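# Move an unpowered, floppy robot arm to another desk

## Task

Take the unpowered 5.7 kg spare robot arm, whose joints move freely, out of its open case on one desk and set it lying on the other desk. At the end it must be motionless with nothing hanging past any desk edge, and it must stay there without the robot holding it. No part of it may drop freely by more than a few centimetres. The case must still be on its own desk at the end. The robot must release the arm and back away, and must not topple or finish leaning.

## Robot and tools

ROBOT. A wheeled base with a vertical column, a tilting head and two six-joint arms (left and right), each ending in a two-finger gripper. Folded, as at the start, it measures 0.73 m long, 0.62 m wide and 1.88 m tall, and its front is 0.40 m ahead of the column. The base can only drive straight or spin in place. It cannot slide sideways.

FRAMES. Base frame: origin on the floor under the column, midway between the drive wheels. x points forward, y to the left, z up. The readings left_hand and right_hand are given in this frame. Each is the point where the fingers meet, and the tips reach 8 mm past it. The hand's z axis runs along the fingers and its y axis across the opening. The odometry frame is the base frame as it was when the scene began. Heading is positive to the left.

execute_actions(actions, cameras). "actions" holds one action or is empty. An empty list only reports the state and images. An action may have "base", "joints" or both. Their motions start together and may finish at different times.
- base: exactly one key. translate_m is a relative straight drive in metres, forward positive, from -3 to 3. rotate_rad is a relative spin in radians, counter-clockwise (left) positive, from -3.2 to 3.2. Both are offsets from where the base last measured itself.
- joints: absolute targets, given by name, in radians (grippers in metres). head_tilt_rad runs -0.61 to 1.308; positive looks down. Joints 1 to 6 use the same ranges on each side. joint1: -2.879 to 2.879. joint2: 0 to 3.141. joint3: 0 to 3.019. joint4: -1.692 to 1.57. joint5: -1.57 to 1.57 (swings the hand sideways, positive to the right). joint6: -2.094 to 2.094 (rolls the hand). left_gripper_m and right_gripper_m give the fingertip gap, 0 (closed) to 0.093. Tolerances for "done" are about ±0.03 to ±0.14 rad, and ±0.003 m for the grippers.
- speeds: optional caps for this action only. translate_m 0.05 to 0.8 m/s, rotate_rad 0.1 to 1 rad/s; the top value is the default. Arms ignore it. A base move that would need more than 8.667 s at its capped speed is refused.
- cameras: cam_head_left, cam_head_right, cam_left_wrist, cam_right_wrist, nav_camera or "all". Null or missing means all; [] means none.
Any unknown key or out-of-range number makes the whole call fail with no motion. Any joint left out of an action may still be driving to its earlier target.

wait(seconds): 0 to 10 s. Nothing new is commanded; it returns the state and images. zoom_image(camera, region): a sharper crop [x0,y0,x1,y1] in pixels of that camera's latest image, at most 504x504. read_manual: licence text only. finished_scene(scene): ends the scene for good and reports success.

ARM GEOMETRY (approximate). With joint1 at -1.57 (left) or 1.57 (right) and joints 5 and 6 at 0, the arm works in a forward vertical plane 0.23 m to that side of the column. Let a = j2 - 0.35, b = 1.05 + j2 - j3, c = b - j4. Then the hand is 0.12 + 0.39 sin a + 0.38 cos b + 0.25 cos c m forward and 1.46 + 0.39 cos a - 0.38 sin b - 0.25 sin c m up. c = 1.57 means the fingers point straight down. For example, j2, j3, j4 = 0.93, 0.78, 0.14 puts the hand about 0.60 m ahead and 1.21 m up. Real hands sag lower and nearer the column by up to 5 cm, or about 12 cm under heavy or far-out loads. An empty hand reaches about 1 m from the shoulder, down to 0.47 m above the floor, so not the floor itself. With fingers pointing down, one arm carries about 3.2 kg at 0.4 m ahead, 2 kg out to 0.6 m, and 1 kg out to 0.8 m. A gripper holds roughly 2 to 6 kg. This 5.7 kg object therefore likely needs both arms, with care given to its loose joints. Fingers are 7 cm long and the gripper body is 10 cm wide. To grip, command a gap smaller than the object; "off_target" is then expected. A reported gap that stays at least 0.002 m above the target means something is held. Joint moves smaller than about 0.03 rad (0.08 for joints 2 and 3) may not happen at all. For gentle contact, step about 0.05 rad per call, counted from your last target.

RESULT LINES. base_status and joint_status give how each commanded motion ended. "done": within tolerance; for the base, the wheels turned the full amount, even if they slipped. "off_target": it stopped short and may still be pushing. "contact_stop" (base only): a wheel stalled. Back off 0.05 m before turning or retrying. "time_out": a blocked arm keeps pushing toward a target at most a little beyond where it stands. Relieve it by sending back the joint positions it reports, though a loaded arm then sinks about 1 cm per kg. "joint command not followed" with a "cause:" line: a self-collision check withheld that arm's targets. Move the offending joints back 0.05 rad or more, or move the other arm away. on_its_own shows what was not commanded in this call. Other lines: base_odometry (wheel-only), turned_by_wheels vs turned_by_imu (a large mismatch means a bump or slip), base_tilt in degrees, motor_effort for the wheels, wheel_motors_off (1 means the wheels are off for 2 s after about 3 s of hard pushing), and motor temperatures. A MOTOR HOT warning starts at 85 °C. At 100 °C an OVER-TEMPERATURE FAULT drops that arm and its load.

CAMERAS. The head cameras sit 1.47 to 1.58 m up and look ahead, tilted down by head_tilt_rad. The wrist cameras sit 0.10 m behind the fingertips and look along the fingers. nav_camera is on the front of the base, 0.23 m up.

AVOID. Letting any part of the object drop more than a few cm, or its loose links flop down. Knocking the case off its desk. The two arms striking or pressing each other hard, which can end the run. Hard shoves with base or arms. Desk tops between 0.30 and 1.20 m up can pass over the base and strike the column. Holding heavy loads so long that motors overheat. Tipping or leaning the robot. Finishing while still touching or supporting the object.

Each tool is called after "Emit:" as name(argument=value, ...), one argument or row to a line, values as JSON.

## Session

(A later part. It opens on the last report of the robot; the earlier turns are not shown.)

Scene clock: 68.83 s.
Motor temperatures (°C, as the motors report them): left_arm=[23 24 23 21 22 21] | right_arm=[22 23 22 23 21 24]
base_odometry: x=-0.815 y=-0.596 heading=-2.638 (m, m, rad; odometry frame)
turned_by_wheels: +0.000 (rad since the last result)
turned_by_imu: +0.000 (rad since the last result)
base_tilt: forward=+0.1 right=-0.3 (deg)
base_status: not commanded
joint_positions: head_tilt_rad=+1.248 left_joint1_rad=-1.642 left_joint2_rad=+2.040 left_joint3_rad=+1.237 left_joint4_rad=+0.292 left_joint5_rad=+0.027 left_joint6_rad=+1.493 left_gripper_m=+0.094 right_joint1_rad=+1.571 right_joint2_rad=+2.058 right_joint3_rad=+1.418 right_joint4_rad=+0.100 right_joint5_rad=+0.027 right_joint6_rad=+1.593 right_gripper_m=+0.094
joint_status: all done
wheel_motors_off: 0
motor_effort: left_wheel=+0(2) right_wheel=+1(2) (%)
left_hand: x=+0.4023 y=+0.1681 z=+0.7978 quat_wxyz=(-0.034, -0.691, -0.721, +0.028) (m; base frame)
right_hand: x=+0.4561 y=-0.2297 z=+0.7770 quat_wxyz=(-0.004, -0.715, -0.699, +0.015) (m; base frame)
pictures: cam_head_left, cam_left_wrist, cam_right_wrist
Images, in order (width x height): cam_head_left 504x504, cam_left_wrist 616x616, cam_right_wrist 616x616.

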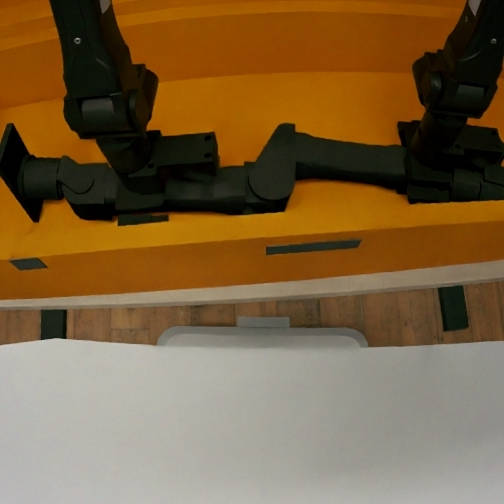

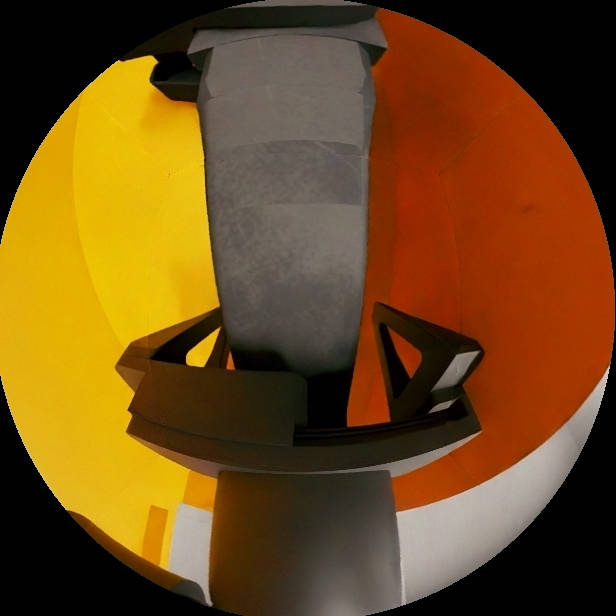

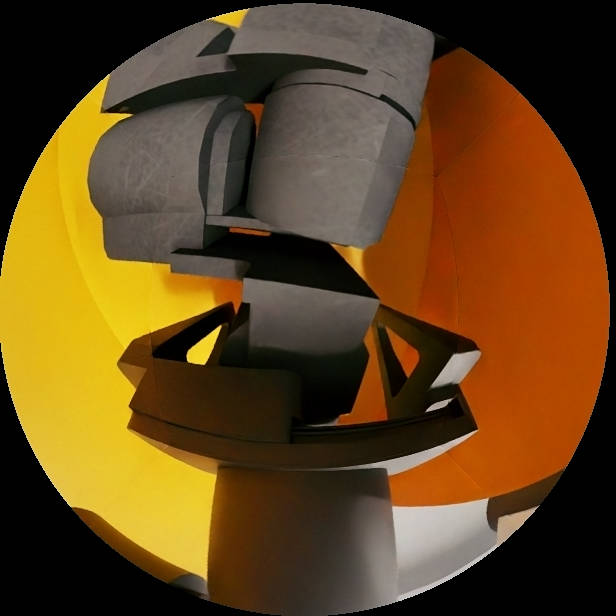

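Left a bit lower, then close.

Emit:
execute_actions(
  actions=[
    {"joints":{"left_joint2_rad":2.13,"left_joint3_rad":1.29}},
  ],
  cameras=[],
)

Emit:
execute_actions(
  actions=[
    {"joints":{"left_gripper_m":0.0,"right_gripper_m":0.0}},
  ],
  cameras=["cam_left_wrist","cam_right_wrist"],
)

Emit:
execute_actions(
  actions=[
    {"joints":{"left_joint2_rad":1.9,"left_joint3_rad":1.07,"left_joint4_rad":0.3,"right_joint2_rad":1.88,"right_joint3_rad":1.26,"right_joint4_rad":0.1}},
  ],
  cameras=["cam_head_left","cam_left_wrist","cam_right_wrist"],
)

Scene clock: 72.73 s.
Motor temperatures (°C, as the motors report them): left_arm=[23 24 23 21 22 21] | right_arm=[22 23 22 23 21 24]
base_odometry: x=-0.815 y=-0.596 heading=-2.638 (m, m, rad; odometry frame)
turned_by_wheels: +0.000 (rad since the last result)
turned_by_imu: +0.001 (rad since the last result)
base_tilt: forward=+0.1 right=-0.3 (deg)
base_status: not commanded
joint_positions: head_tilt_rad=+1.248 left_joint1_rad=-1.643 left_joint2_rad=+2.044 left_joint3_rad=+1.241 left_joint4_rad=+0.292 left_joint5_rad=+0.019 left_joint6_rad=+1.493 left_gripper_m=+0.094 right_joint1_rad=+1.571 right_joint2_rad=+2.058 right_joint3_rad=+1.418 right_joint4_rad=+0.100 right_joint5_rad=+0.027 right_joint6_rad=+1.593 right_gripper_m=+0.094
joint_status: all done
wheel_motors_off: 0
motor_effort: left_wheel=-1(1) right_wheel=+1(2) (%)
left_hand: x=+0.4021 y=+0.1685 z=+0.7963 quat_wxyz=(-0.032, -0.691, -0.721, +0.026) (m; base frame)
right_hand: x=+0.4561 y=-0.2297 z=+0.7770 quat_wxyz=(-0.004, -0.715, -0.699, +0.015) (m; base frame)
pictures: none
No camera images: the call's "cameras" was empty. Leave "cameras" out to get every camera's image.

Scene clock: 73.47 s.
Motor temperatures (°C, as the motors report them): left_arm=[23 23 23 21 22 21] | right_arm=[22 23 22 23 21 24]
base_odometry: x=-0.815 y=-0.596 heading=-2.638 (m, m, rad; odometry frame)
turned_by_wheels: +0.000 (rad since the last result)
turned_by_imu: +0.000 (rad since the last result)
base_tilt: forward=+0.1 right=-0.3 (deg)
base_status: not commanded
joint_positions: head_tilt_rad=+1.248 left_joint1_rad=-1.648 left_joint2_rad=+2.042 left_joint3_rad=+1.248 left_joint4_rad=+0.296 left_joint5_rad=+0.007 left_joint6_rad=+1.476 left_gripper_m=+0.052 right_joint1_rad=+1.571 right_joint2_rad=+2.058 right_joint3_rad=+1.425 right_joint4_rad=+0.111 right_joint5_rad=+0.026 right_joint6_rad=+1.598 right_gripper_m=+0.057
joint_status: left_gripper_m off_target (ended at +0.052, target +0.000); right_gripper_m off_target (ended at +0.057, target +0.000)
wheel_motors_off: 0
motor_effort: left_wheel=+0(2) right_wheel=+3(4) (%)
left_hand: x=+0.4085 y=+0.1665 z=+0.7963 quat_wxyz=(-0.034, -0.686, -0.727, +0.019) (m; base frame)
right_hand: x=+0.4636 y=-0.2296 z=+0.7766 quat_wxyz=(-0.010, -0.716, -0.698, +0.008) (m; base frame)
pictures: cam_left_wrist, cam_right_wrist
Images, in order (width x height): cam_left_wrist 616x616, cam_right_wrist 616x616.

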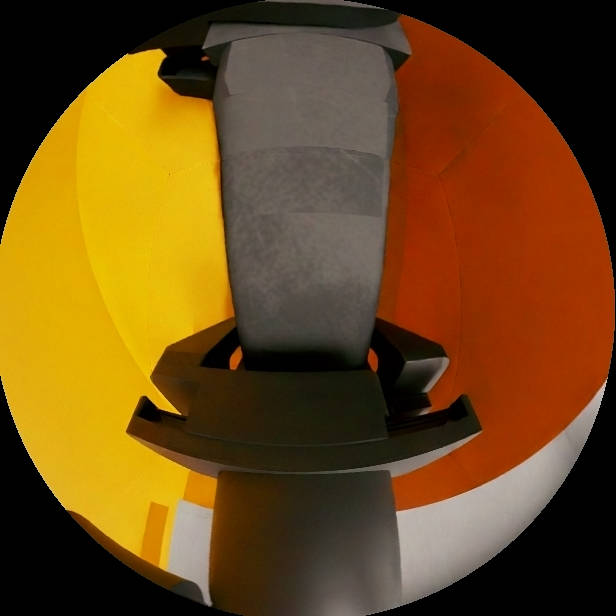

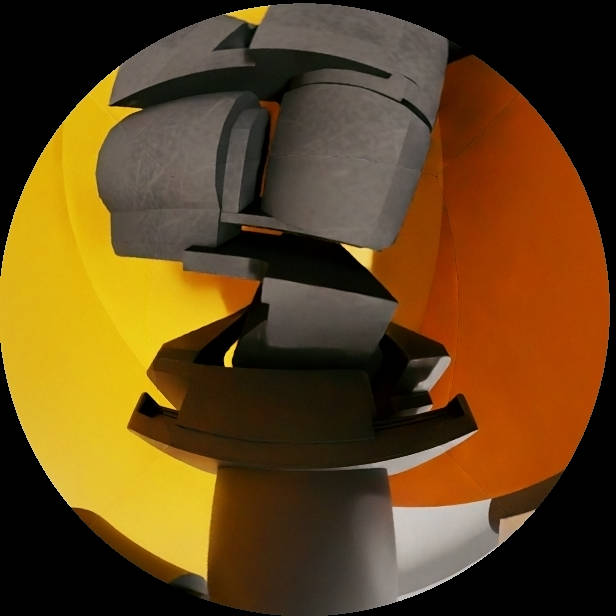

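Scene clock: 74.33 s.
Motor temperatures (°C, as the motors report them): left_arm=[23 24 23 21 22 21] | right_arm=[22 23 22 23 21 24]
base_odometry: x=-0.815 y=-0.596 heading=-2.638 (m, m, rad; odometry frame)
turned_by_wheels: +0.000 (rad since the last result)
turned_by_imu: +0.000 (rad since the last result)
base_tilt: forward=+0.0 right=-0.4 (deg)
base_status: not commanded
joint_positions: head_tilt_rad=+1.248 left_joint1_rad=-1.643 left_joint2_rad=+2.011 left_joint3_rad=+1.145 left_joint4_rad=+0.300 left_joint5_rad=+0.035 left_joint6_rad=+1.463 left_gripper_m=+0.052 right_joint1_rad=+1.574 right_joint2_rad=+1.973 right_joint3_rad=+1.275 right_joint4_rad=+0.114 right_joint5_rad=+0.032 right_joint6_rad=+1.599 right_gripper_m=+0.057
joint_status: all done
wheel_motors_off: 0
motor_effort: left_wheel=-1(2) right_wheel=+1(3) (%)
left_hand: x=+0.3667 y=+0.1681 z=+0.8167 quat_wxyz=(-0.016, -0.681, -0.731, +0.050) (m; base frame)
right_hand: x=+0.4264 y=-0.2284 z=+0.8131 quat_wxyz=(+0.011, -0.716, -0.698, +0.032) (m; base frame)
pictures: cam_head_left, cam_left_wrist, cam_right_wrist
Images, in order (width x height): cam_head_left 504x504, cam_left_wrist 616x616, cam_right_wrist 616x616.

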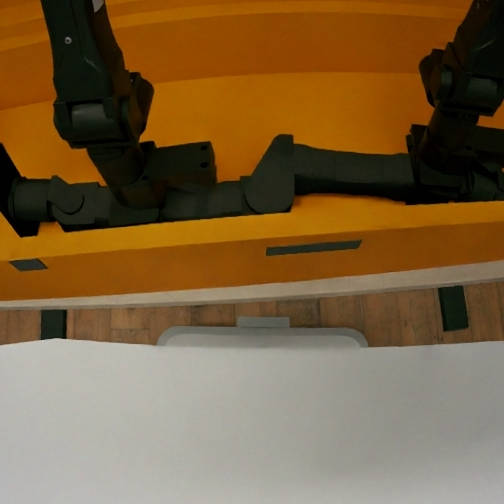

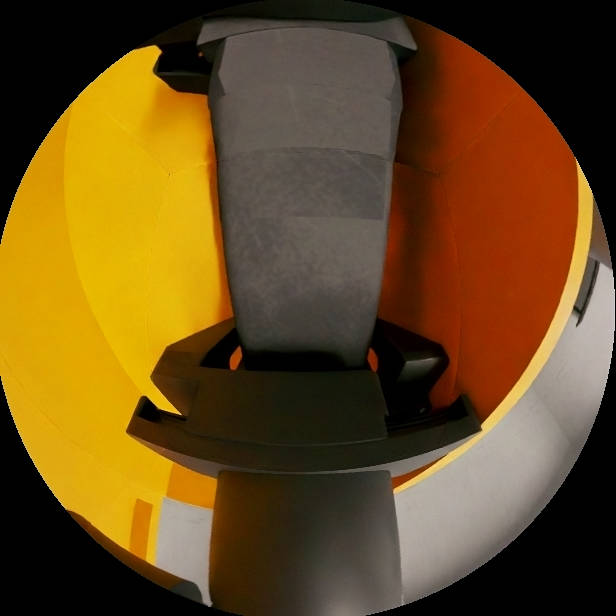

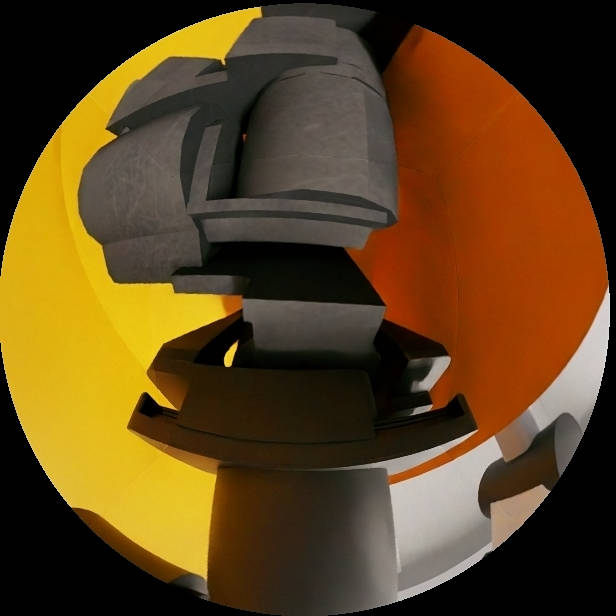

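Emit:
execute_actions(
  actions=[
    {"joints":{"left_joint2_rad":1.6,"left_joint3_rad":1.0,"left_joint4_rad":0.2,"right_joint2_rad":1.68,"right_joint3_rad":1.15,"right_joint4_rad":0.08}},
  ],
  cameras=["cam_head_left","cam_head_right"],
)

Scene clock: 78.23 s.
Motor temperatures (°C, as the motors report them): left_arm=[23 24 24 21 22 21] | right_arm=[22 24 22 23 21 24]
base_odometry: x=-0.815 y=-0.596 heading=-2.638 (m, m, rad; odometry frame)
turned_by_wheels: +0.000 (rad since the last result)
turned_by_imu: +0.001 (rad since the last result)
base_tilt: forward=+0.1 right=-0.3 (deg)
base_status: not commanded
joint_positions: head_tilt_rad=+1.248 left_joint1_rad=-1.640 left_joint2_rad=+1.719 left_joint3_rad=+1.027 left_joint4_rad=+0.194 left_joint5_rad=+0.017 left_joint6_rad=+1.509 left_gripper_m=+0.052 right_joint1_rad=+1.581 right_joint2_rad=+1.763 right_joint3_rad=+1.172 right_joint4_rad=+0.087 right_joint5_rad=+0.017 right_joint6_rad=+1.634 right_gripper_m=+0.057
joint_status: all done
wheel_motors_off: 0
motor_effort: left_wheel=-1(2) right_wheel=+1(4) (%)
left_hand: x=+0.4423 y=+0.1766 z=+0.9110 quat_wxyz=(-0.036, -0.697, -0.716, +0.019) (m; base frame)
right_hand: x=+0.4826 y=-0.2212 z=+0.8881 quat_wxyz=(-0.009, -0.727, -0.686, -0.004) (m; base frame)
pictures: cam_head_left, cam_head_right
Images, in order (width x height): cam_head_left 504x504, cam_head_right 504x504.

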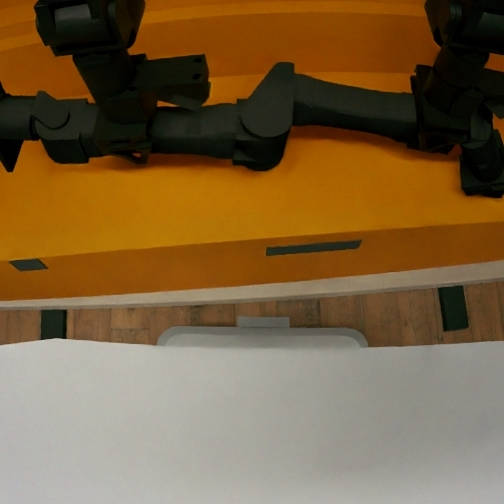

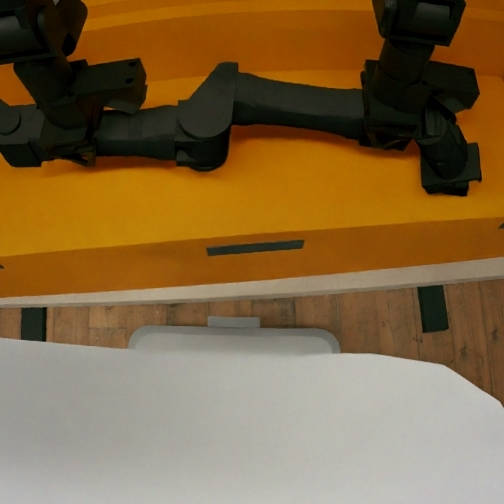

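Emit:
execute_actions(
  actions=[
    {"joints":{"left_joint2_rad":1.2,"left_joint3_rad":0.8,"left_joint4_rad":-0.05,"right_joint2_rad":1.25,"right_joint3_rad":0.9,"right_joint4_rad":-0.15}},
  ],
  cameras=[],
)

Emit:
execute_actions(
  actions=[
    {"joints":{"head_tilt_rad":0.9,"left_joint2_rad":0.8,"left_joint3_rad":0.72,"left_joint4_rad":-0.4,"right_joint2_rad":0.82,"right_joint3_rad":0.8,"right_joint4_rad":-0.48}},
  ],
)

Scene clock: 82.93 s.
Motor temperatures (°C, as the motors report them): left_arm=[23 25 24 21 22 21] | right_arm=[22 25 22 23 21 24]
base_odometry: x=-0.815 y=-0.596 heading=-2.638 (m, m, rad; odometry frame)
turned_by_wheels: +0.000 (rad since the last result)
turned_by_imu: +0.001 (rad since the last result)
base_tilt: forward=+0.1 right=-0.3 (deg)
base_status: not commanded
joint_positions: head_tilt_rad=+1.248 left_joint1_rad=-1.647 left_joint2_rad=+1.327 left_joint3_rad=+0.796 left_joint4_rad=-0.055 left_joint5_rad=+0.034 left_joint6_rad=+1.511 left_gripper_m=+0.052 right_joint1_rad=+1.586 right_joint2_rad=+1.360 right_joint3_rad=+0.904 right_joint4_rad=-0.137 right_joint5_rad=+0.026 right_joint6_rad=+1.647 right_gripper_m=+0.056
joint_status: all done
wheel_motors_off: 0
motor_effort: left_wheel=-1(5) right_wheel=+1(6) (%)
left_hand: x=+0.4247 y=+0.1785 z=+1.0447 quat_wxyz=(-0.011, -0.699, -0.713, +0.057) (m; base frame)
right_hand: x=+0.4595 y=-0.2213 z=+1.0333 quat_wxyz=(+0.019, -0.730, -0.683, +0.030) (m; base frame)
pictures: none
No camera images: the call's "cameras" was empty. Leave "cameras" out to get every camera's image.

Scene clock: 84.43 s.
Motor temperatures (°C, as the motors report them): left_arm=[23 25 24 21 22 21] | right_arm=[22 25 22 23 21 24]
base_odometry: x=-0.815 y=-0.596 heading=-2.638 (m, m, rad; odometry frame)
turned_by_wheels: +0.000 (rad since the last result)
turned_by_imu: +0.000 (rad since the last result)
base_tilt: forward=+0.0 right=-0.3 (deg)
base_status: not commanded
joint_positions: head_tilt_rad=+0.915 left_joint1_rad=-1.658 left_joint2_rad=+0.895 left_joint3_rad=+0.674 left_joint4_rad=-0.397 left_joint5_rad=+0.043 left_joint6_rad=+1.511 left_gripper_m=+0.052 right_joint1_rad=+1.590 right_joint2_rad=+0.925 right_joint3_rad=+0.765 right_joint4_rad=-0.459 right_joint5_rad=+0.017 right_joint6_rad=+1.653 right_gripper_m=+0.056
joint_status: all done
wheel_motors_off: 0
motor_effort: left_wheel=-2(5) right_wheel=+1(4) (%)
left_hand: x=+0.4140 y=+0.1812 z=+1.1771 quat_wxyz=(-0.005, -0.700, -0.710, +0.075) (m; base frame)
right_hand: x=+0.4466 y=-0.2202 z=+1.1766 quat_wxyz=(+0.032, -0.731, -0.681, +0.035) (m; base frame)
pictures: cam_head_left, cam_head_right, cam_left_wrist, cam_right_wrist, nav_camera
Images, in order (width x height): cam_head_left 504x504, cam_head_right 504x504, cam_left_wrist 616x616, cam_right_wrist 616x616, nav_camera 504x504.

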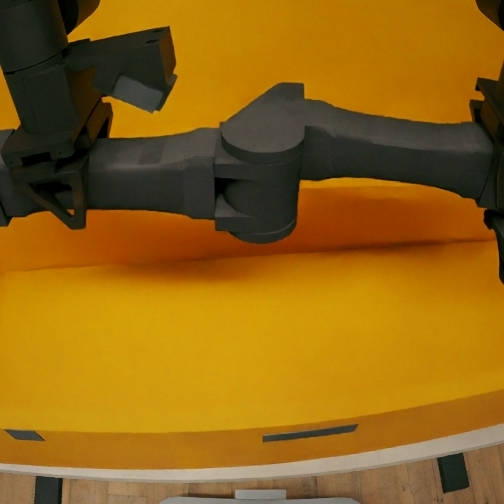

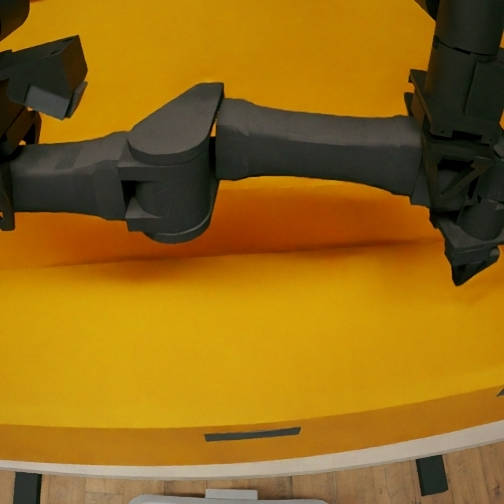

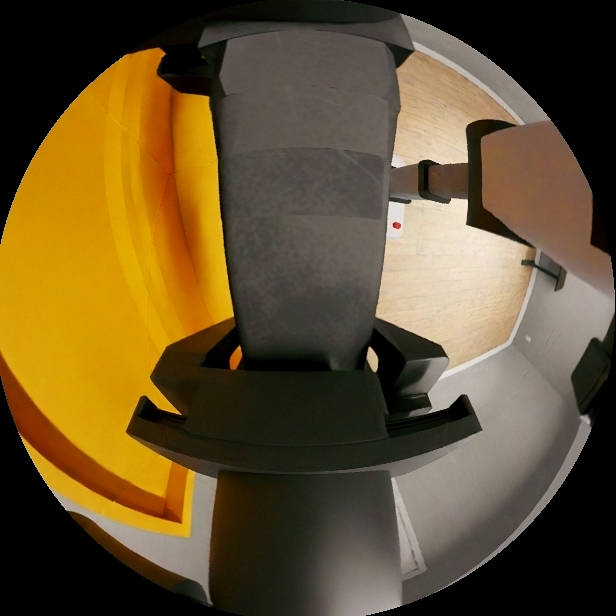

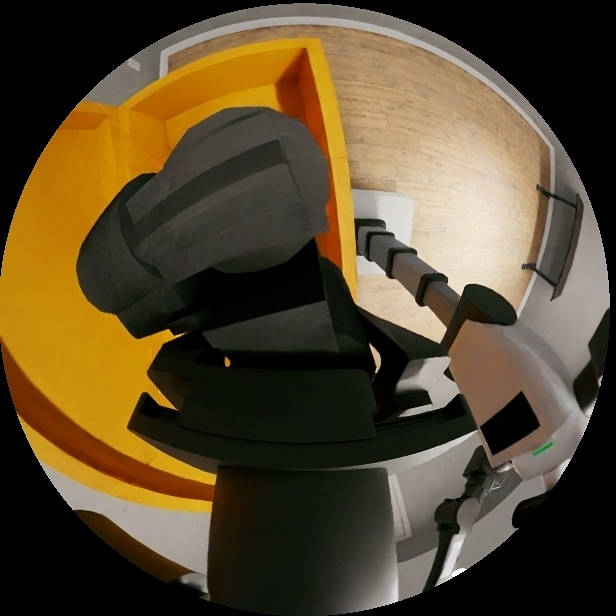

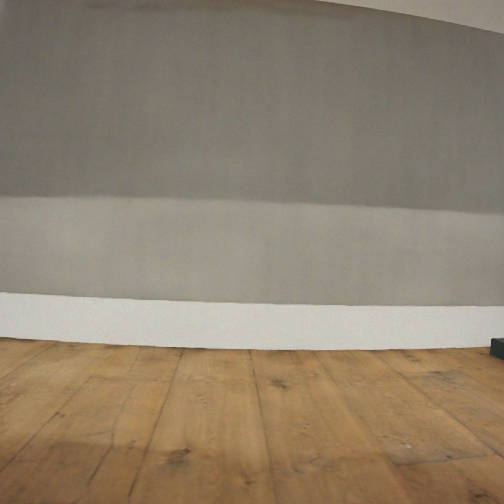

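Emit:
execute_actions(
  actions=[
    {"joints":{"head_tilt_rad":1.0,"left_joint2_rad":0.55,"left_joint3_rad":0.72,"left_joint4_rad":-0.65,"right_joint2_rad":0.5,"right_joint3_rad":0.8,"right_joint4_rad":-0.8}},
  ],
  cameras=[],
)

Emit:
execute_actions(
  actions=[
    {"base":{"translate_m":-0.12},"speeds":{"translate_m":0.1}},
  ],
  cameras=["cam_head_left","cam_head_right","cam_right_wrist"],
)

Scene clock: 88.00 s.
Motor temperatures (°C, as the motors report them): left_arm=[23 25 24 21 22 21] | right_arm=[22 25 22 23 21 24]
base_odometry: x=-0.815 y=-0.596 heading=-2.638 (m, m, rad; odometry frame)
turned_by_wheels: +0.000 (rad since the last result)
turned_by_imu: +0.001 (rad since the last result)
base_tilt: forward=+0.1 right=-0.3 (deg)
base_status: not commanded
joint_positions: head_tilt_rad=+1.000 left_joint1_rad=-1.668 left_joint2_rad=+0.635 left_joint3_rad=+0.650 left_joint4_rad=-0.647 left_joint5_rad=+0.053 left_joint6_rad=+1.522 left_gripper_m=+0.052 right_joint1_rad=+1.592 right_joint2_rad=+0.601 right_joint3_rad=+0.738 right_joint4_rad=-0.763 right_joint5_rad=+0.008 right_joint6_rad=+1.662 right_gripper_m=+0.056
joint_status: all done
wheel_motors_off: 0
motor_effort: left_wheel=-1(2) right_wheel=+1(3) (%)
left_hand: x=+0.4015 y=+0.1828 z=+1.2551 quat_wxyz=(-0.006, -0.705, -0.704, +0.086) (m; base frame)
right_hand: x=+0.4305 y=-0.2198 z=+1.2826 quat_wxyz=(+0.038, -0.734, -0.678, +0.034) (m; base frame)
pictures: none
No camera images: the call's "cameras" was empty. Leave "cameras" out to get every camera's image.

Scene clock: 89.97 s.
Motor temperatures (°C, as the motors report them): left_arm=[23 25 25 21 22 21] | right_arm=[22 25 22 23 21 24]
base_odometry: x=-0.710 y=-0.538 heading=-2.638 (m, m, rad; odometry frame)
turned_by_wheels: +0.000 (rad since the last result)
turned_by_imu: +0.001 (rad since the last result)
base_tilt: forward=+0.1 right=-0.3 (deg)
base_status: done
joint_positions: head_tilt_rad=+1.001 left_joint1_rad=-1.668 left_joint2_rad=+0.636 left_joint3_rad=+0.640 left_joint4_rad=-0.652 left_joint5_rad=+0.053 left_joint6_rad=+1.521 left_gripper_m=+0.052 right_joint1_rad=+1.593 right_joint2_rad=+0.603 right_joint3_rad=+0.729 right_joint4_rad=-0.767 right_joint5_rad=+0.007 right_joint6_rad=+1.662 right_gripper_m=+0.056
joint_status: not commanded
wheel_motors_off: 0
motor_effort: left_wheel=+1(28) right_wheel=+0(39) (%)
left_hand: x=+0.3944 y=+0.1830 z=+1.2533 quat_wxyz=(-0.001, -0.704, -0.704, +0.092) (m; base frame)
right_hand: x=+0.4239 y=-0.2196 z=+1.2800 quat_wxyz=(+0.044, -0.733, -0.678, +0.040) (m; base frame)
pictures: cam_head_left, cam_head_right, cam_right_wrist
Images, in order (width x height): cam_head_left 504x504, cam_head_right 504x504, cam_right_wrist 616x616.

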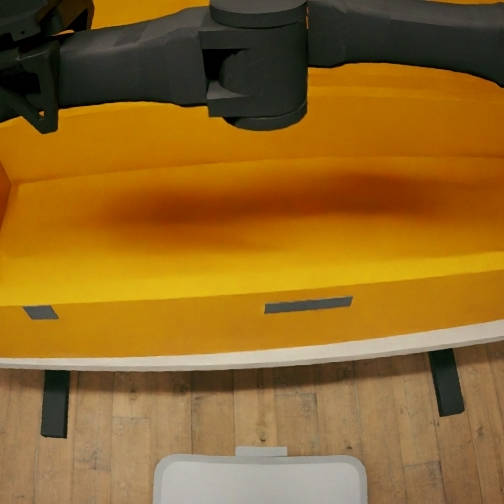

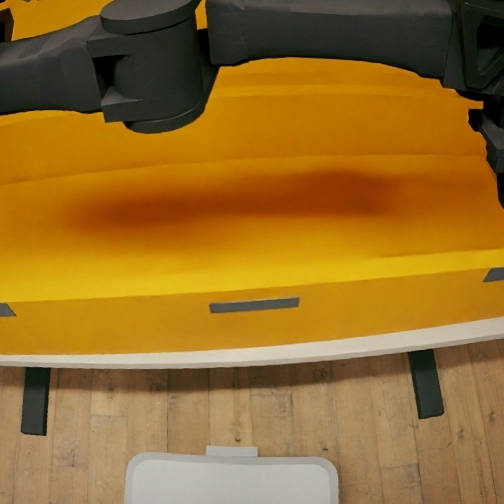

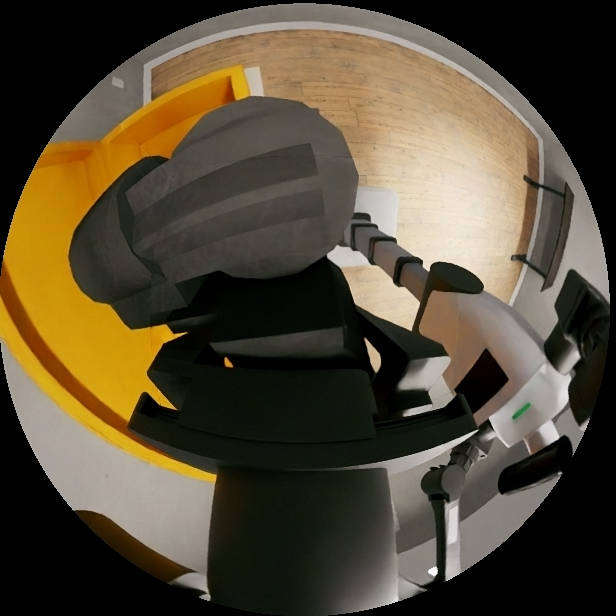

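Emit:
execute_actions(
  actions=[
    {"base":{"translate_m":-0.55},"speeds":{"translate_m":0.1},"joints":{"head_tilt_rad":0.75}},
  ],
)

Scene clock: 97.87 s.
Motor temperatures (°C, as the motors report them): left_arm=[23 25 26 21 23 21] | right_arm=[22 25 24 23 21 24]
base_odometry: x=-0.228 y=-0.272 heading=-2.638 (m, m, rad; odometry frame)
turned_by_wheels: +0.000 (rad since the last result)
turned_by_imu: +0.001 (rad since the last result)
base_tilt: forward=+0.1 right=-0.2 (deg)
base_status: done
joint_positions: head_tilt_rad=+0.766 left_joint1_rad=-1.668 left_joint2_rad=+0.637 left_joint3_rad=+0.638 left_joint4_rad=-0.654 left_joint5_rad=+0.053 left_joint6_rad=+1.521 left_gripper_m=+0.052 right_joint1_rad=+1.593 right_joint2_rad=+0.605 right_joint3_rad=+0.727 right_joint4_rad=-0.769 right_joint5_rad=+0.007 right_joint6_rad=+1.662 right_gripper_m=+0.056
joint_status: all done
wheel_motors_off: 0
motor_effort: left_wheel=+1(30) right_wheel=+0(38) (%)
left_hand: x=+0.3926 y=+0.1830 z=+1.2529 quat_wxyz=(+0.001, -0.704, -0.704, +0.093) (m; base frame)
right_hand: x=+0.4219 y=-0.2195 z=+1.2792 quat_wxyz=(+0.046, -0.733, -0.678, +0.042) (m; base frame)
pictures: cam_head_left, cam_head_right, cam_left_wrist, cam_right_wrist, nav_camera
Images, in order (width x height): cam_head_left 504x504, cam_head_right 504x504, cam_left_wrist 616x616, cam_right_wrist 616x616, nav_camera 504x504.

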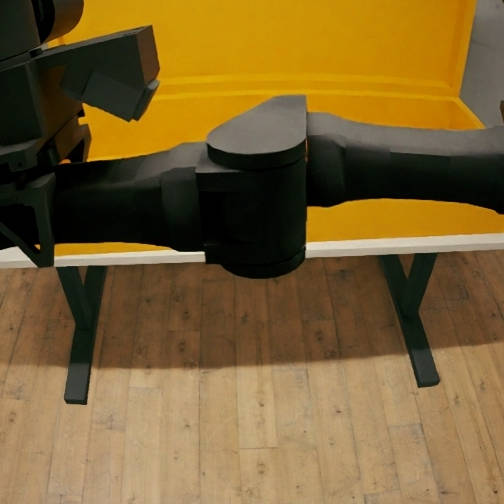

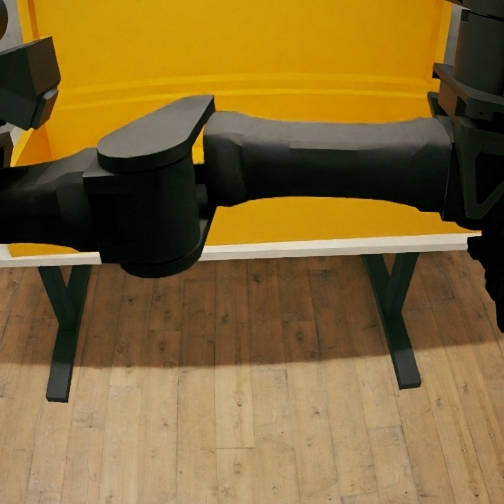

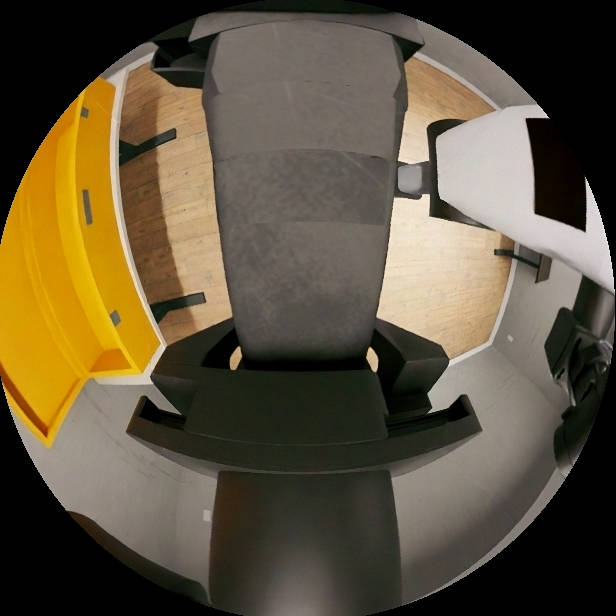

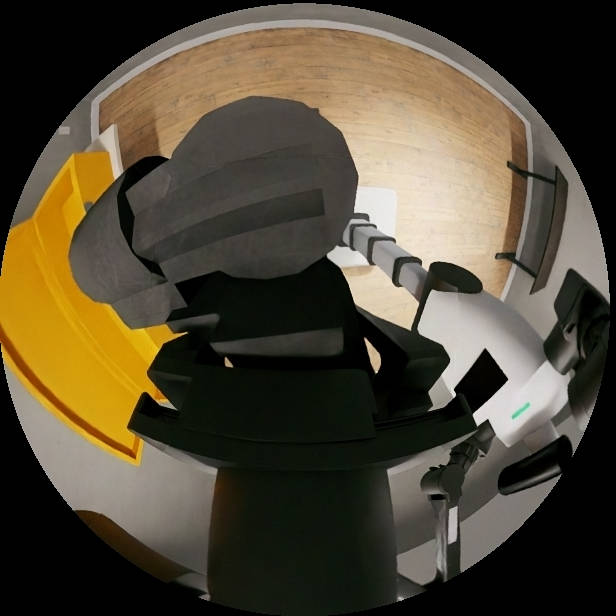

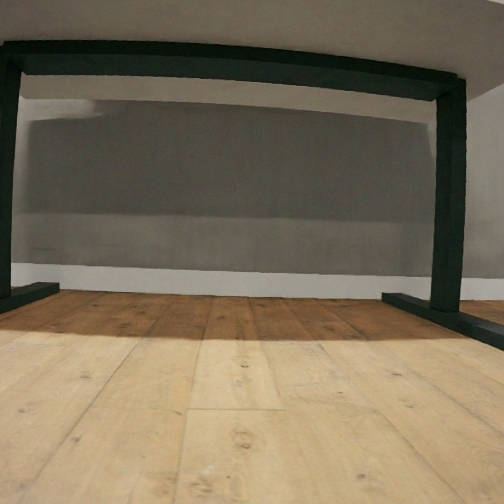

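Emit:
execute_actions(
  actions=[
    {"base":{"translate_m":-0.3},"speeds":{"translate_m":0.15}},
  ],
  cameras=[],
)

Emit:
execute_actions(
  actions=[
    {"base":{"rotate_rad":3.1},"speeds":{"rotate_rad":0.4}},
  ],
  cameras=["cam_head_left","cam_head_right","nav_camera"],
)

Scene clock: 104.10 s.
Motor temperatures (°C, as the motors report them): left_arm=[23 25 27 21 23 21] | right_arm=[22 25 25 23 21 24]
base_odometry: x=+0.034 y=-0.128 heading=-2.638 (m, m, rad; odometry frame)
turned_by_wheels: +0.000 (rad since the last result)
turned_by_imu: +0.001 (rad since the last result)
base_tilt: forward=+0.1 right=-0.3 (deg)
base_status: done
joint_positions: head_tilt_rad=+0.766 left_joint1_rad=-1.668 left_joint2_rad=+0.637 left_joint3_rad=+0.638 left_joint4_rad=-0.654 left_joint5_rad=+0.053 left_joint6_rad=+1.520 left_gripper_m=+0.052 right_joint1_rad=+1.593 right_joint2_rad=+0.605 right_joint3_rad=+0.727 right_joint4_rad=-0.769 right_joint5_rad=+0.007 right_joint6_rad=+1.662 right_gripper_m=+0.056
joint_status: not commanded
wheel_motors_off: 0
motor_effort: left_wheel=+0(29) right_wheel=+1(38) (%)
left_hand: x=+0.3923 y=+0.1831 z=+1.2528 quat_wxyz=(+0.002, -0.704, -0.704, +0.094) (m; base frame)
right_hand: x=+0.4216 y=-0.2195 z=+1.2790 quat_wxyz=(+0.046, -0.733, -0.678, +0.042) (m; base frame)
pictures: none
No camera images: the call's "cameras" was empty. Leave "cameras" out to get every camera's image.

Scene clock: 112.80 s.
Motor temperatures (°C, as the motors report them): left_arm=[23 25 28 21 23 21] | right_arm=[22 25 25 23 22 25]
base_odometry: x=+0.035 y=-0.128 heading=+0.461 (m, m, rad; odometry frame)
turned_by_wheels: +3.099 (rad since the last result)
turned_by_imu: +3.138 (rad since the last result)
base_tilt: forward=+0.0 right=-0.2 (deg)
base_status: done
joint_positions: head_tilt_rad=+0.766 left_joint1_rad=-1.667 left_joint2_rad=+0.637 left_joint3_rad=+0.638 left_joint4_rad=-0.654 left_joint5_rad=+0.052 left_joint6_rad=+1.520 left_gripper_m=+0.052 right_joint1_rad=+1.594 right_joint2_rad=+0.605 right_joint3_rad=+0.727 right_joint4_rad=-0.769 right_joint5_rad=+0.007 right_joint6_rad=+1.662 right_gripper_m=+0.057
joint_status: not commanded
wheel_motors_off: 0
motor_effort: left_wheel=-4(32) right_wheel=+5(57) (%)
left_hand: x=+0.3923 y=+0.1834 z=+1.2528 quat_wxyz=(+0.002, -0.704, -0.704, +0.093) (m; base frame)
right_hand: x=+0.4216 y=-0.2191 z=+1.2790 quat_wxyz=(+0.046, -0.733, -0.678, +0.042) (m; base frame)
pictures: cam_head_left, cam_head_right, nav_camera
Images, in order (width x height): cam_head_left 504x504, cam_head_right 504x504, nav_camera 504x504.

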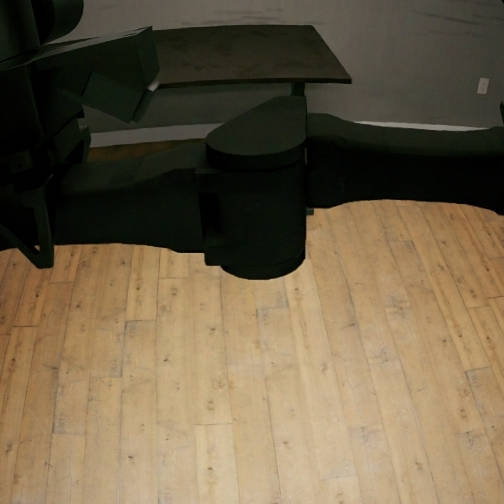

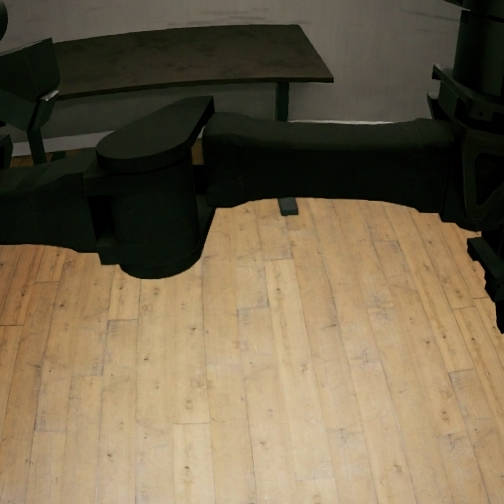

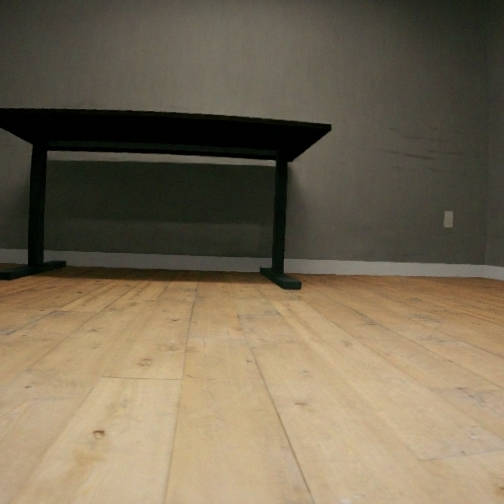

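Emit:
execute_actions(
  actions=[
    {"base":{"rotate_rad":0.5},"speeds":{"rotate_rad":0.4}},
  ],
  cameras=[],
)

Emit:
execute_actions(
  actions=[
    {"base":{"translate_m":0.85},"speeds":{"translate_m":0.25}},
  ],
  cameras=[],
)

Emit:
execute_actions(
  actions=[
    {"base":{"rotate_rad":-0.5},"speeds":{"rotate_rad":0.4},"joints":{"head_tilt_rad":1.0}},
  ],
)

Scene clock: 120.63 s.
Motor temperatures (°C, as the motors report them): left_arm=[23 25 29 21 23 21] | right_arm=[22 25 26 24 22 25]
base_odometry: x=+0.035 y=-0.128 heading=+0.961 (m, m, rad; odometry frame)
turned_by_wheels: +0.499 (rad since the last result)
turned_by_imu: +0.507 (rad since the last result)
base_tilt: forward=+0.0 right=-0.2 (deg)
base_status: done
joint_positions: head_tilt_rad=+0.766 left_joint1_rad=-1.667 left_joint2_rad=+0.637 left_joint3_rad=+0.638 left_joint4_rad=-0.654 left_joint5_rad=+0.052 left_joint6_rad=+1.520 left_gripper_m=+0.052 right_joint1_rad=+1.594 right_joint2_rad=+0.605 right_joint3_rad=+0.727 right_joint4_rad=-0.769 right_joint5_rad=+0.008 right_joint6_rad=+1.662 right_gripper_m=+0.057
joint_status: not commanded
wheel_motors_off: 0
motor_effort: left_wheel=-4(26) right_wheel=+5(31) (%)
left_hand: x=+0.3923 y=+0.1834 z=+1.2528 quat_wxyz=(+0.002, -0.704, -0.704, +0.093) (m; base frame)
right_hand: x=+0.4216 y=-0.2192 z=+1.2790 quat_wxyz=(+0.046, -0.733, -0.678, +0.042) (m; base frame)
pictures: none
No camera images: the call's "cameras" was empty. Leave "cameras" out to get every camera's image.

Scene clock: 125.47 s.
Motor temperatures (°C, as the motors report them): left_arm=[23 25 29 21 23 21] | right_arm=[22 25 26 24 22 25]
base_odometry: x=+0.521 y=+0.569 heading=+0.961 (m, m, rad; odometry frame)
turned_by_wheels: +0.001 (rad since the last result)
turned_by_imu: +0.003 (rad since the last result)
base_tilt: forward=+0.1 right=-0.2 (deg)
base_status: done
joint_positions: head_tilt_rad=+0.765 left_joint1_rad=-1.667 left_joint2_rad=+0.637 left_joint3_rad=+0.640 left_joint4_rad=-0.654 left_joint5_rad=+0.051 left_joint6_rad=+1.520 left_gripper_m=+0.052 right_joint1_rad=+1.594 right_joint2_rad=+0.606 right_joint3_rad=+0.730 right_joint4_rad=-0.767 right_joint5_rad=+0.008 right_joint6_rad=+1.662 right_gripper_m=+0.057
joint_status: not commanded
wheel_motors_off: 0
motor_effort: left_wheel=+1(48) right_wheel=-2(64) (%)
left_hand: x=+0.3940 y=+0.1834 z=+1.2532 quat_wxyz=(+0.001, -0.704, -0.704, +0.092) (m; base frame)
right_hand: x=+0.4237 y=-0.2192 z=+1.2794 quat_wxyz=(+0.045, -0.733, -0.678, +0.040) (m; base frame)
pictures: none
No camera images: the call's "cameras" was empty. Leave "cameras" out to get every camera's image.

Scene clock: 127.67 s.
Motor temperatures (°C, as the motors report them): left_arm=[23 25 29 21 23 21] | right_arm=[22 25 26 24 22 25]
base_odometry: x=+0.521 y=+0.569 heading=+0.462 (m, m, rad; odometry frame)
turned_by_wheels: -0.499 (rad since the last result)
turned_by_imu: -0.502 (rad since the last result)
base_tilt: forward=+0.1 right=-0.3 (deg)
base_status: done
joint_positions: head_tilt_rad=+1.000 left_joint1_rad=-1.667 left_joint2_rad=+0.637 left_joint3_rad=+0.640 left_joint4_rad=-0.654 left_joint5_rad=+0.053 left_joint6_rad=+1.521 left_gripper_m=+0.052 right_joint1_rad=+1.595 right_joint2_rad=+0.606 right_joint3_rad=+0.730 right_joint4_rad=-0.767 right_joint5_rad=+0.009 right_joint6_rad=+1.663 right_gripper_m=+0.057
joint_status: all done
wheel_motors_off: 0
motor_effort: left_wheel=+4(31) right_wheel=-6(56) (%)
left_hand: x=+0.3940 y=+0.1835 z=+1.2532 quat_wxyz=(+0.001, -0.704, -0.704, +0.092) (m; base frame)
right_hand: x=+0.4237 y=-0.2191 z=+1.2794 quat_wxyz=(+0.044, -0.733, -0.678, +0.040) (m; base frame)
pictures: cam_head_left, cam_head_right, cam_left_wrist, cam_right_wrist, nav_camera
Images, in order (width x height): cam_head_left 504x504, cam_head_right 504x504, cam_left_wrist 616x616, cam_right_wrist 616x616, nav_camera 504x504.

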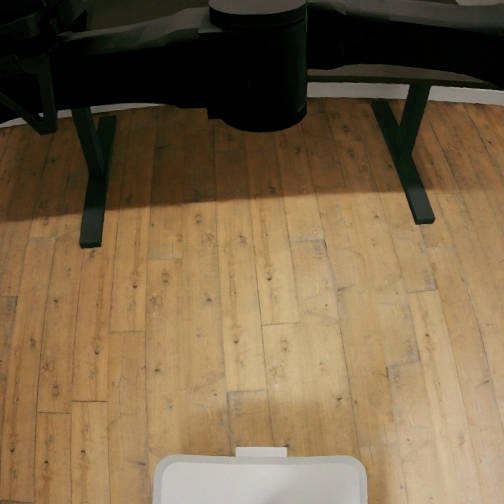

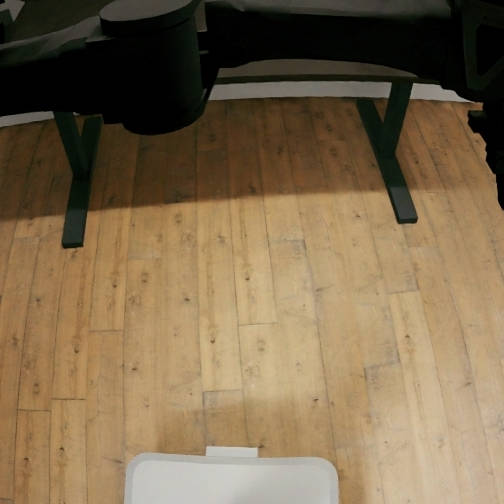

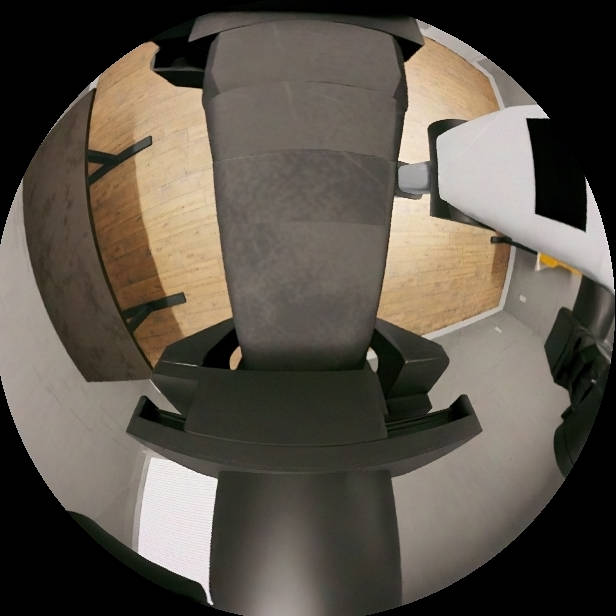

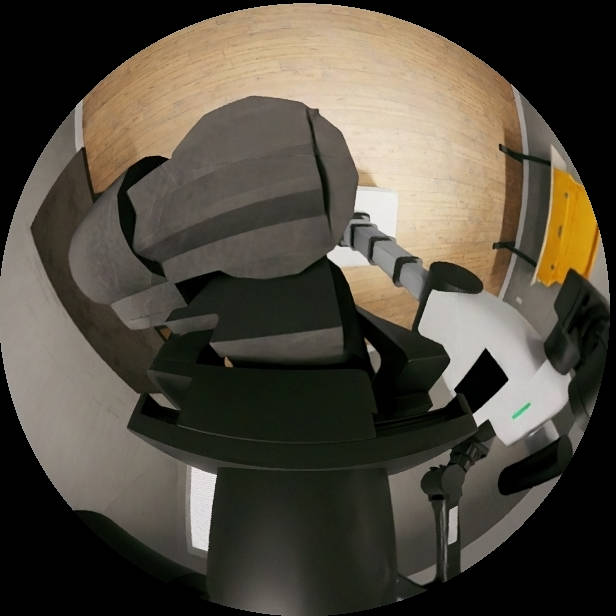

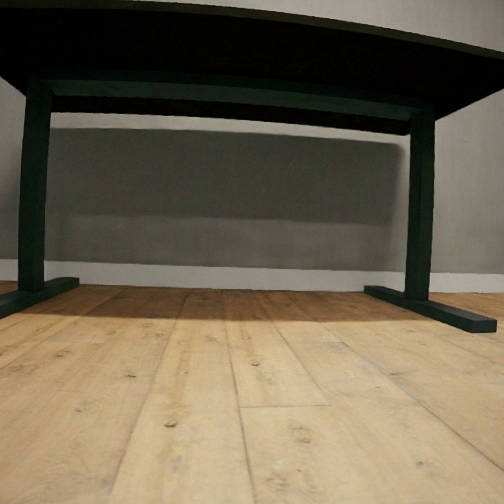

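Emit:
execute_actions(
  actions=[
    {"base":{"translate_m":0.65},"speeds":{"translate_m":0.2},"joints":{"head_tilt_rad":1.25}},
  ],
)

Scene clock: 134.83 s.
Motor temperatures (°C, as the motors report them): left_arm=[23 25 30 21 23 21] | right_arm=[22 25 26 24 22 25]
base_odometry: x=+1.103 y=+0.859 heading=+0.461 (m, m, rad; odometry frame)
turned_by_wheels: -0.001 (rad since the last result)
turned_by_imu: +0.001 (rad since the last result)
base_tilt: forward=+0.1 right=-0.3 (deg)
base_status: done
joint_positions: head_tilt_rad=+1.247 left_joint1_rad=-1.667 left_joint2_rad=+0.637 left_joint3_rad=+0.641 left_joint4_rad=-0.655 left_joint5_rad=+0.052 left_joint6_rad=+1.520 left_gripper_m=+0.052 right_joint1_rad=+1.595 right_joint2_rad=+0.607 right_joint3_rad=+0.730 right_joint4_rad=-0.768 right_joint5_rad=+0.008 right_joint6_rad=+1.662 right_gripper_m=+0.057
joint_status: all done
wheel_motors_off: 0
motor_effort: left_wheel=-1(47) right_wheel=+1(60) (%)
left_hand: x=+0.3939 y=+0.1835 z=+1.2532 quat_wxyz=(+0.001, -0.704, -0.704, +0.092) (m; base frame)
right_hand: x=+0.4236 y=-0.2190 z=+1.2792 quat_wxyz=(+0.045, -0.733, -0.678, +0.041) (m; base frame)
pictures: cam_head_left, cam_head_right, cam_left_wrist, cam_right_wrist, nav_camera
Images, in order (width x height): cam_head_left 504x504, cam_head_right 504x504, cam_left_wrist 616x616, cam_right_wrist 616x616, nav_camera 504x504.

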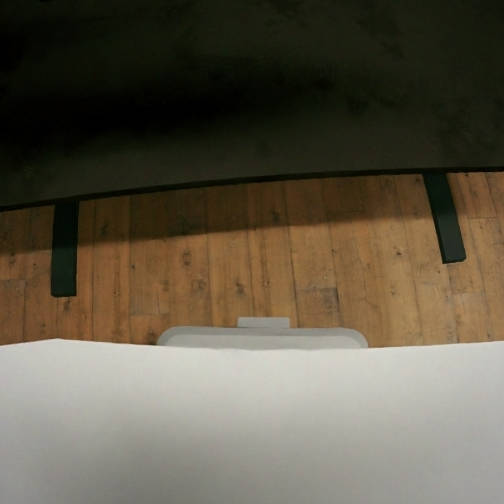

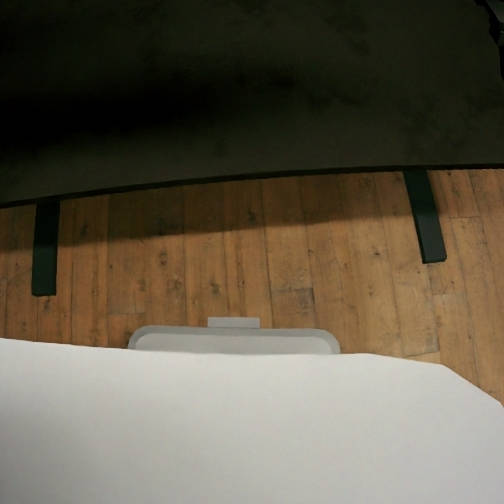

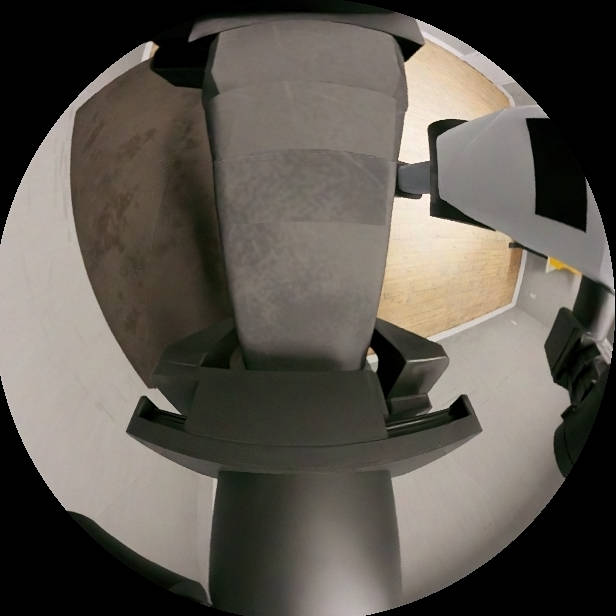

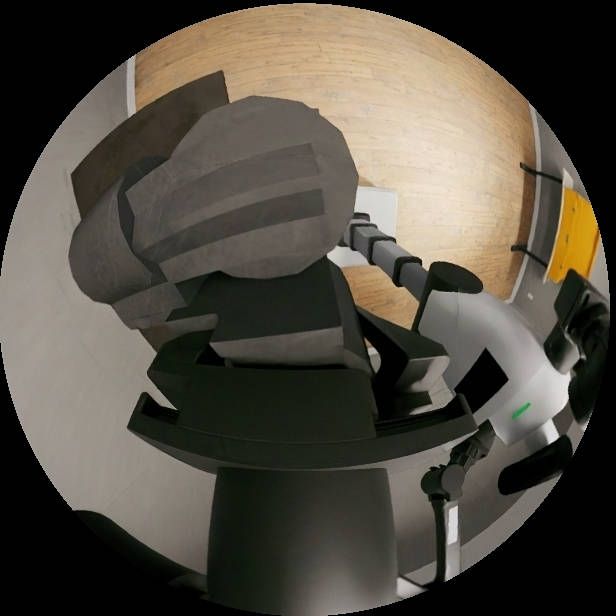

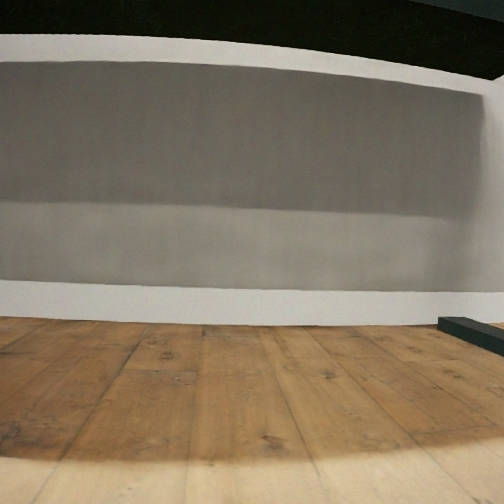

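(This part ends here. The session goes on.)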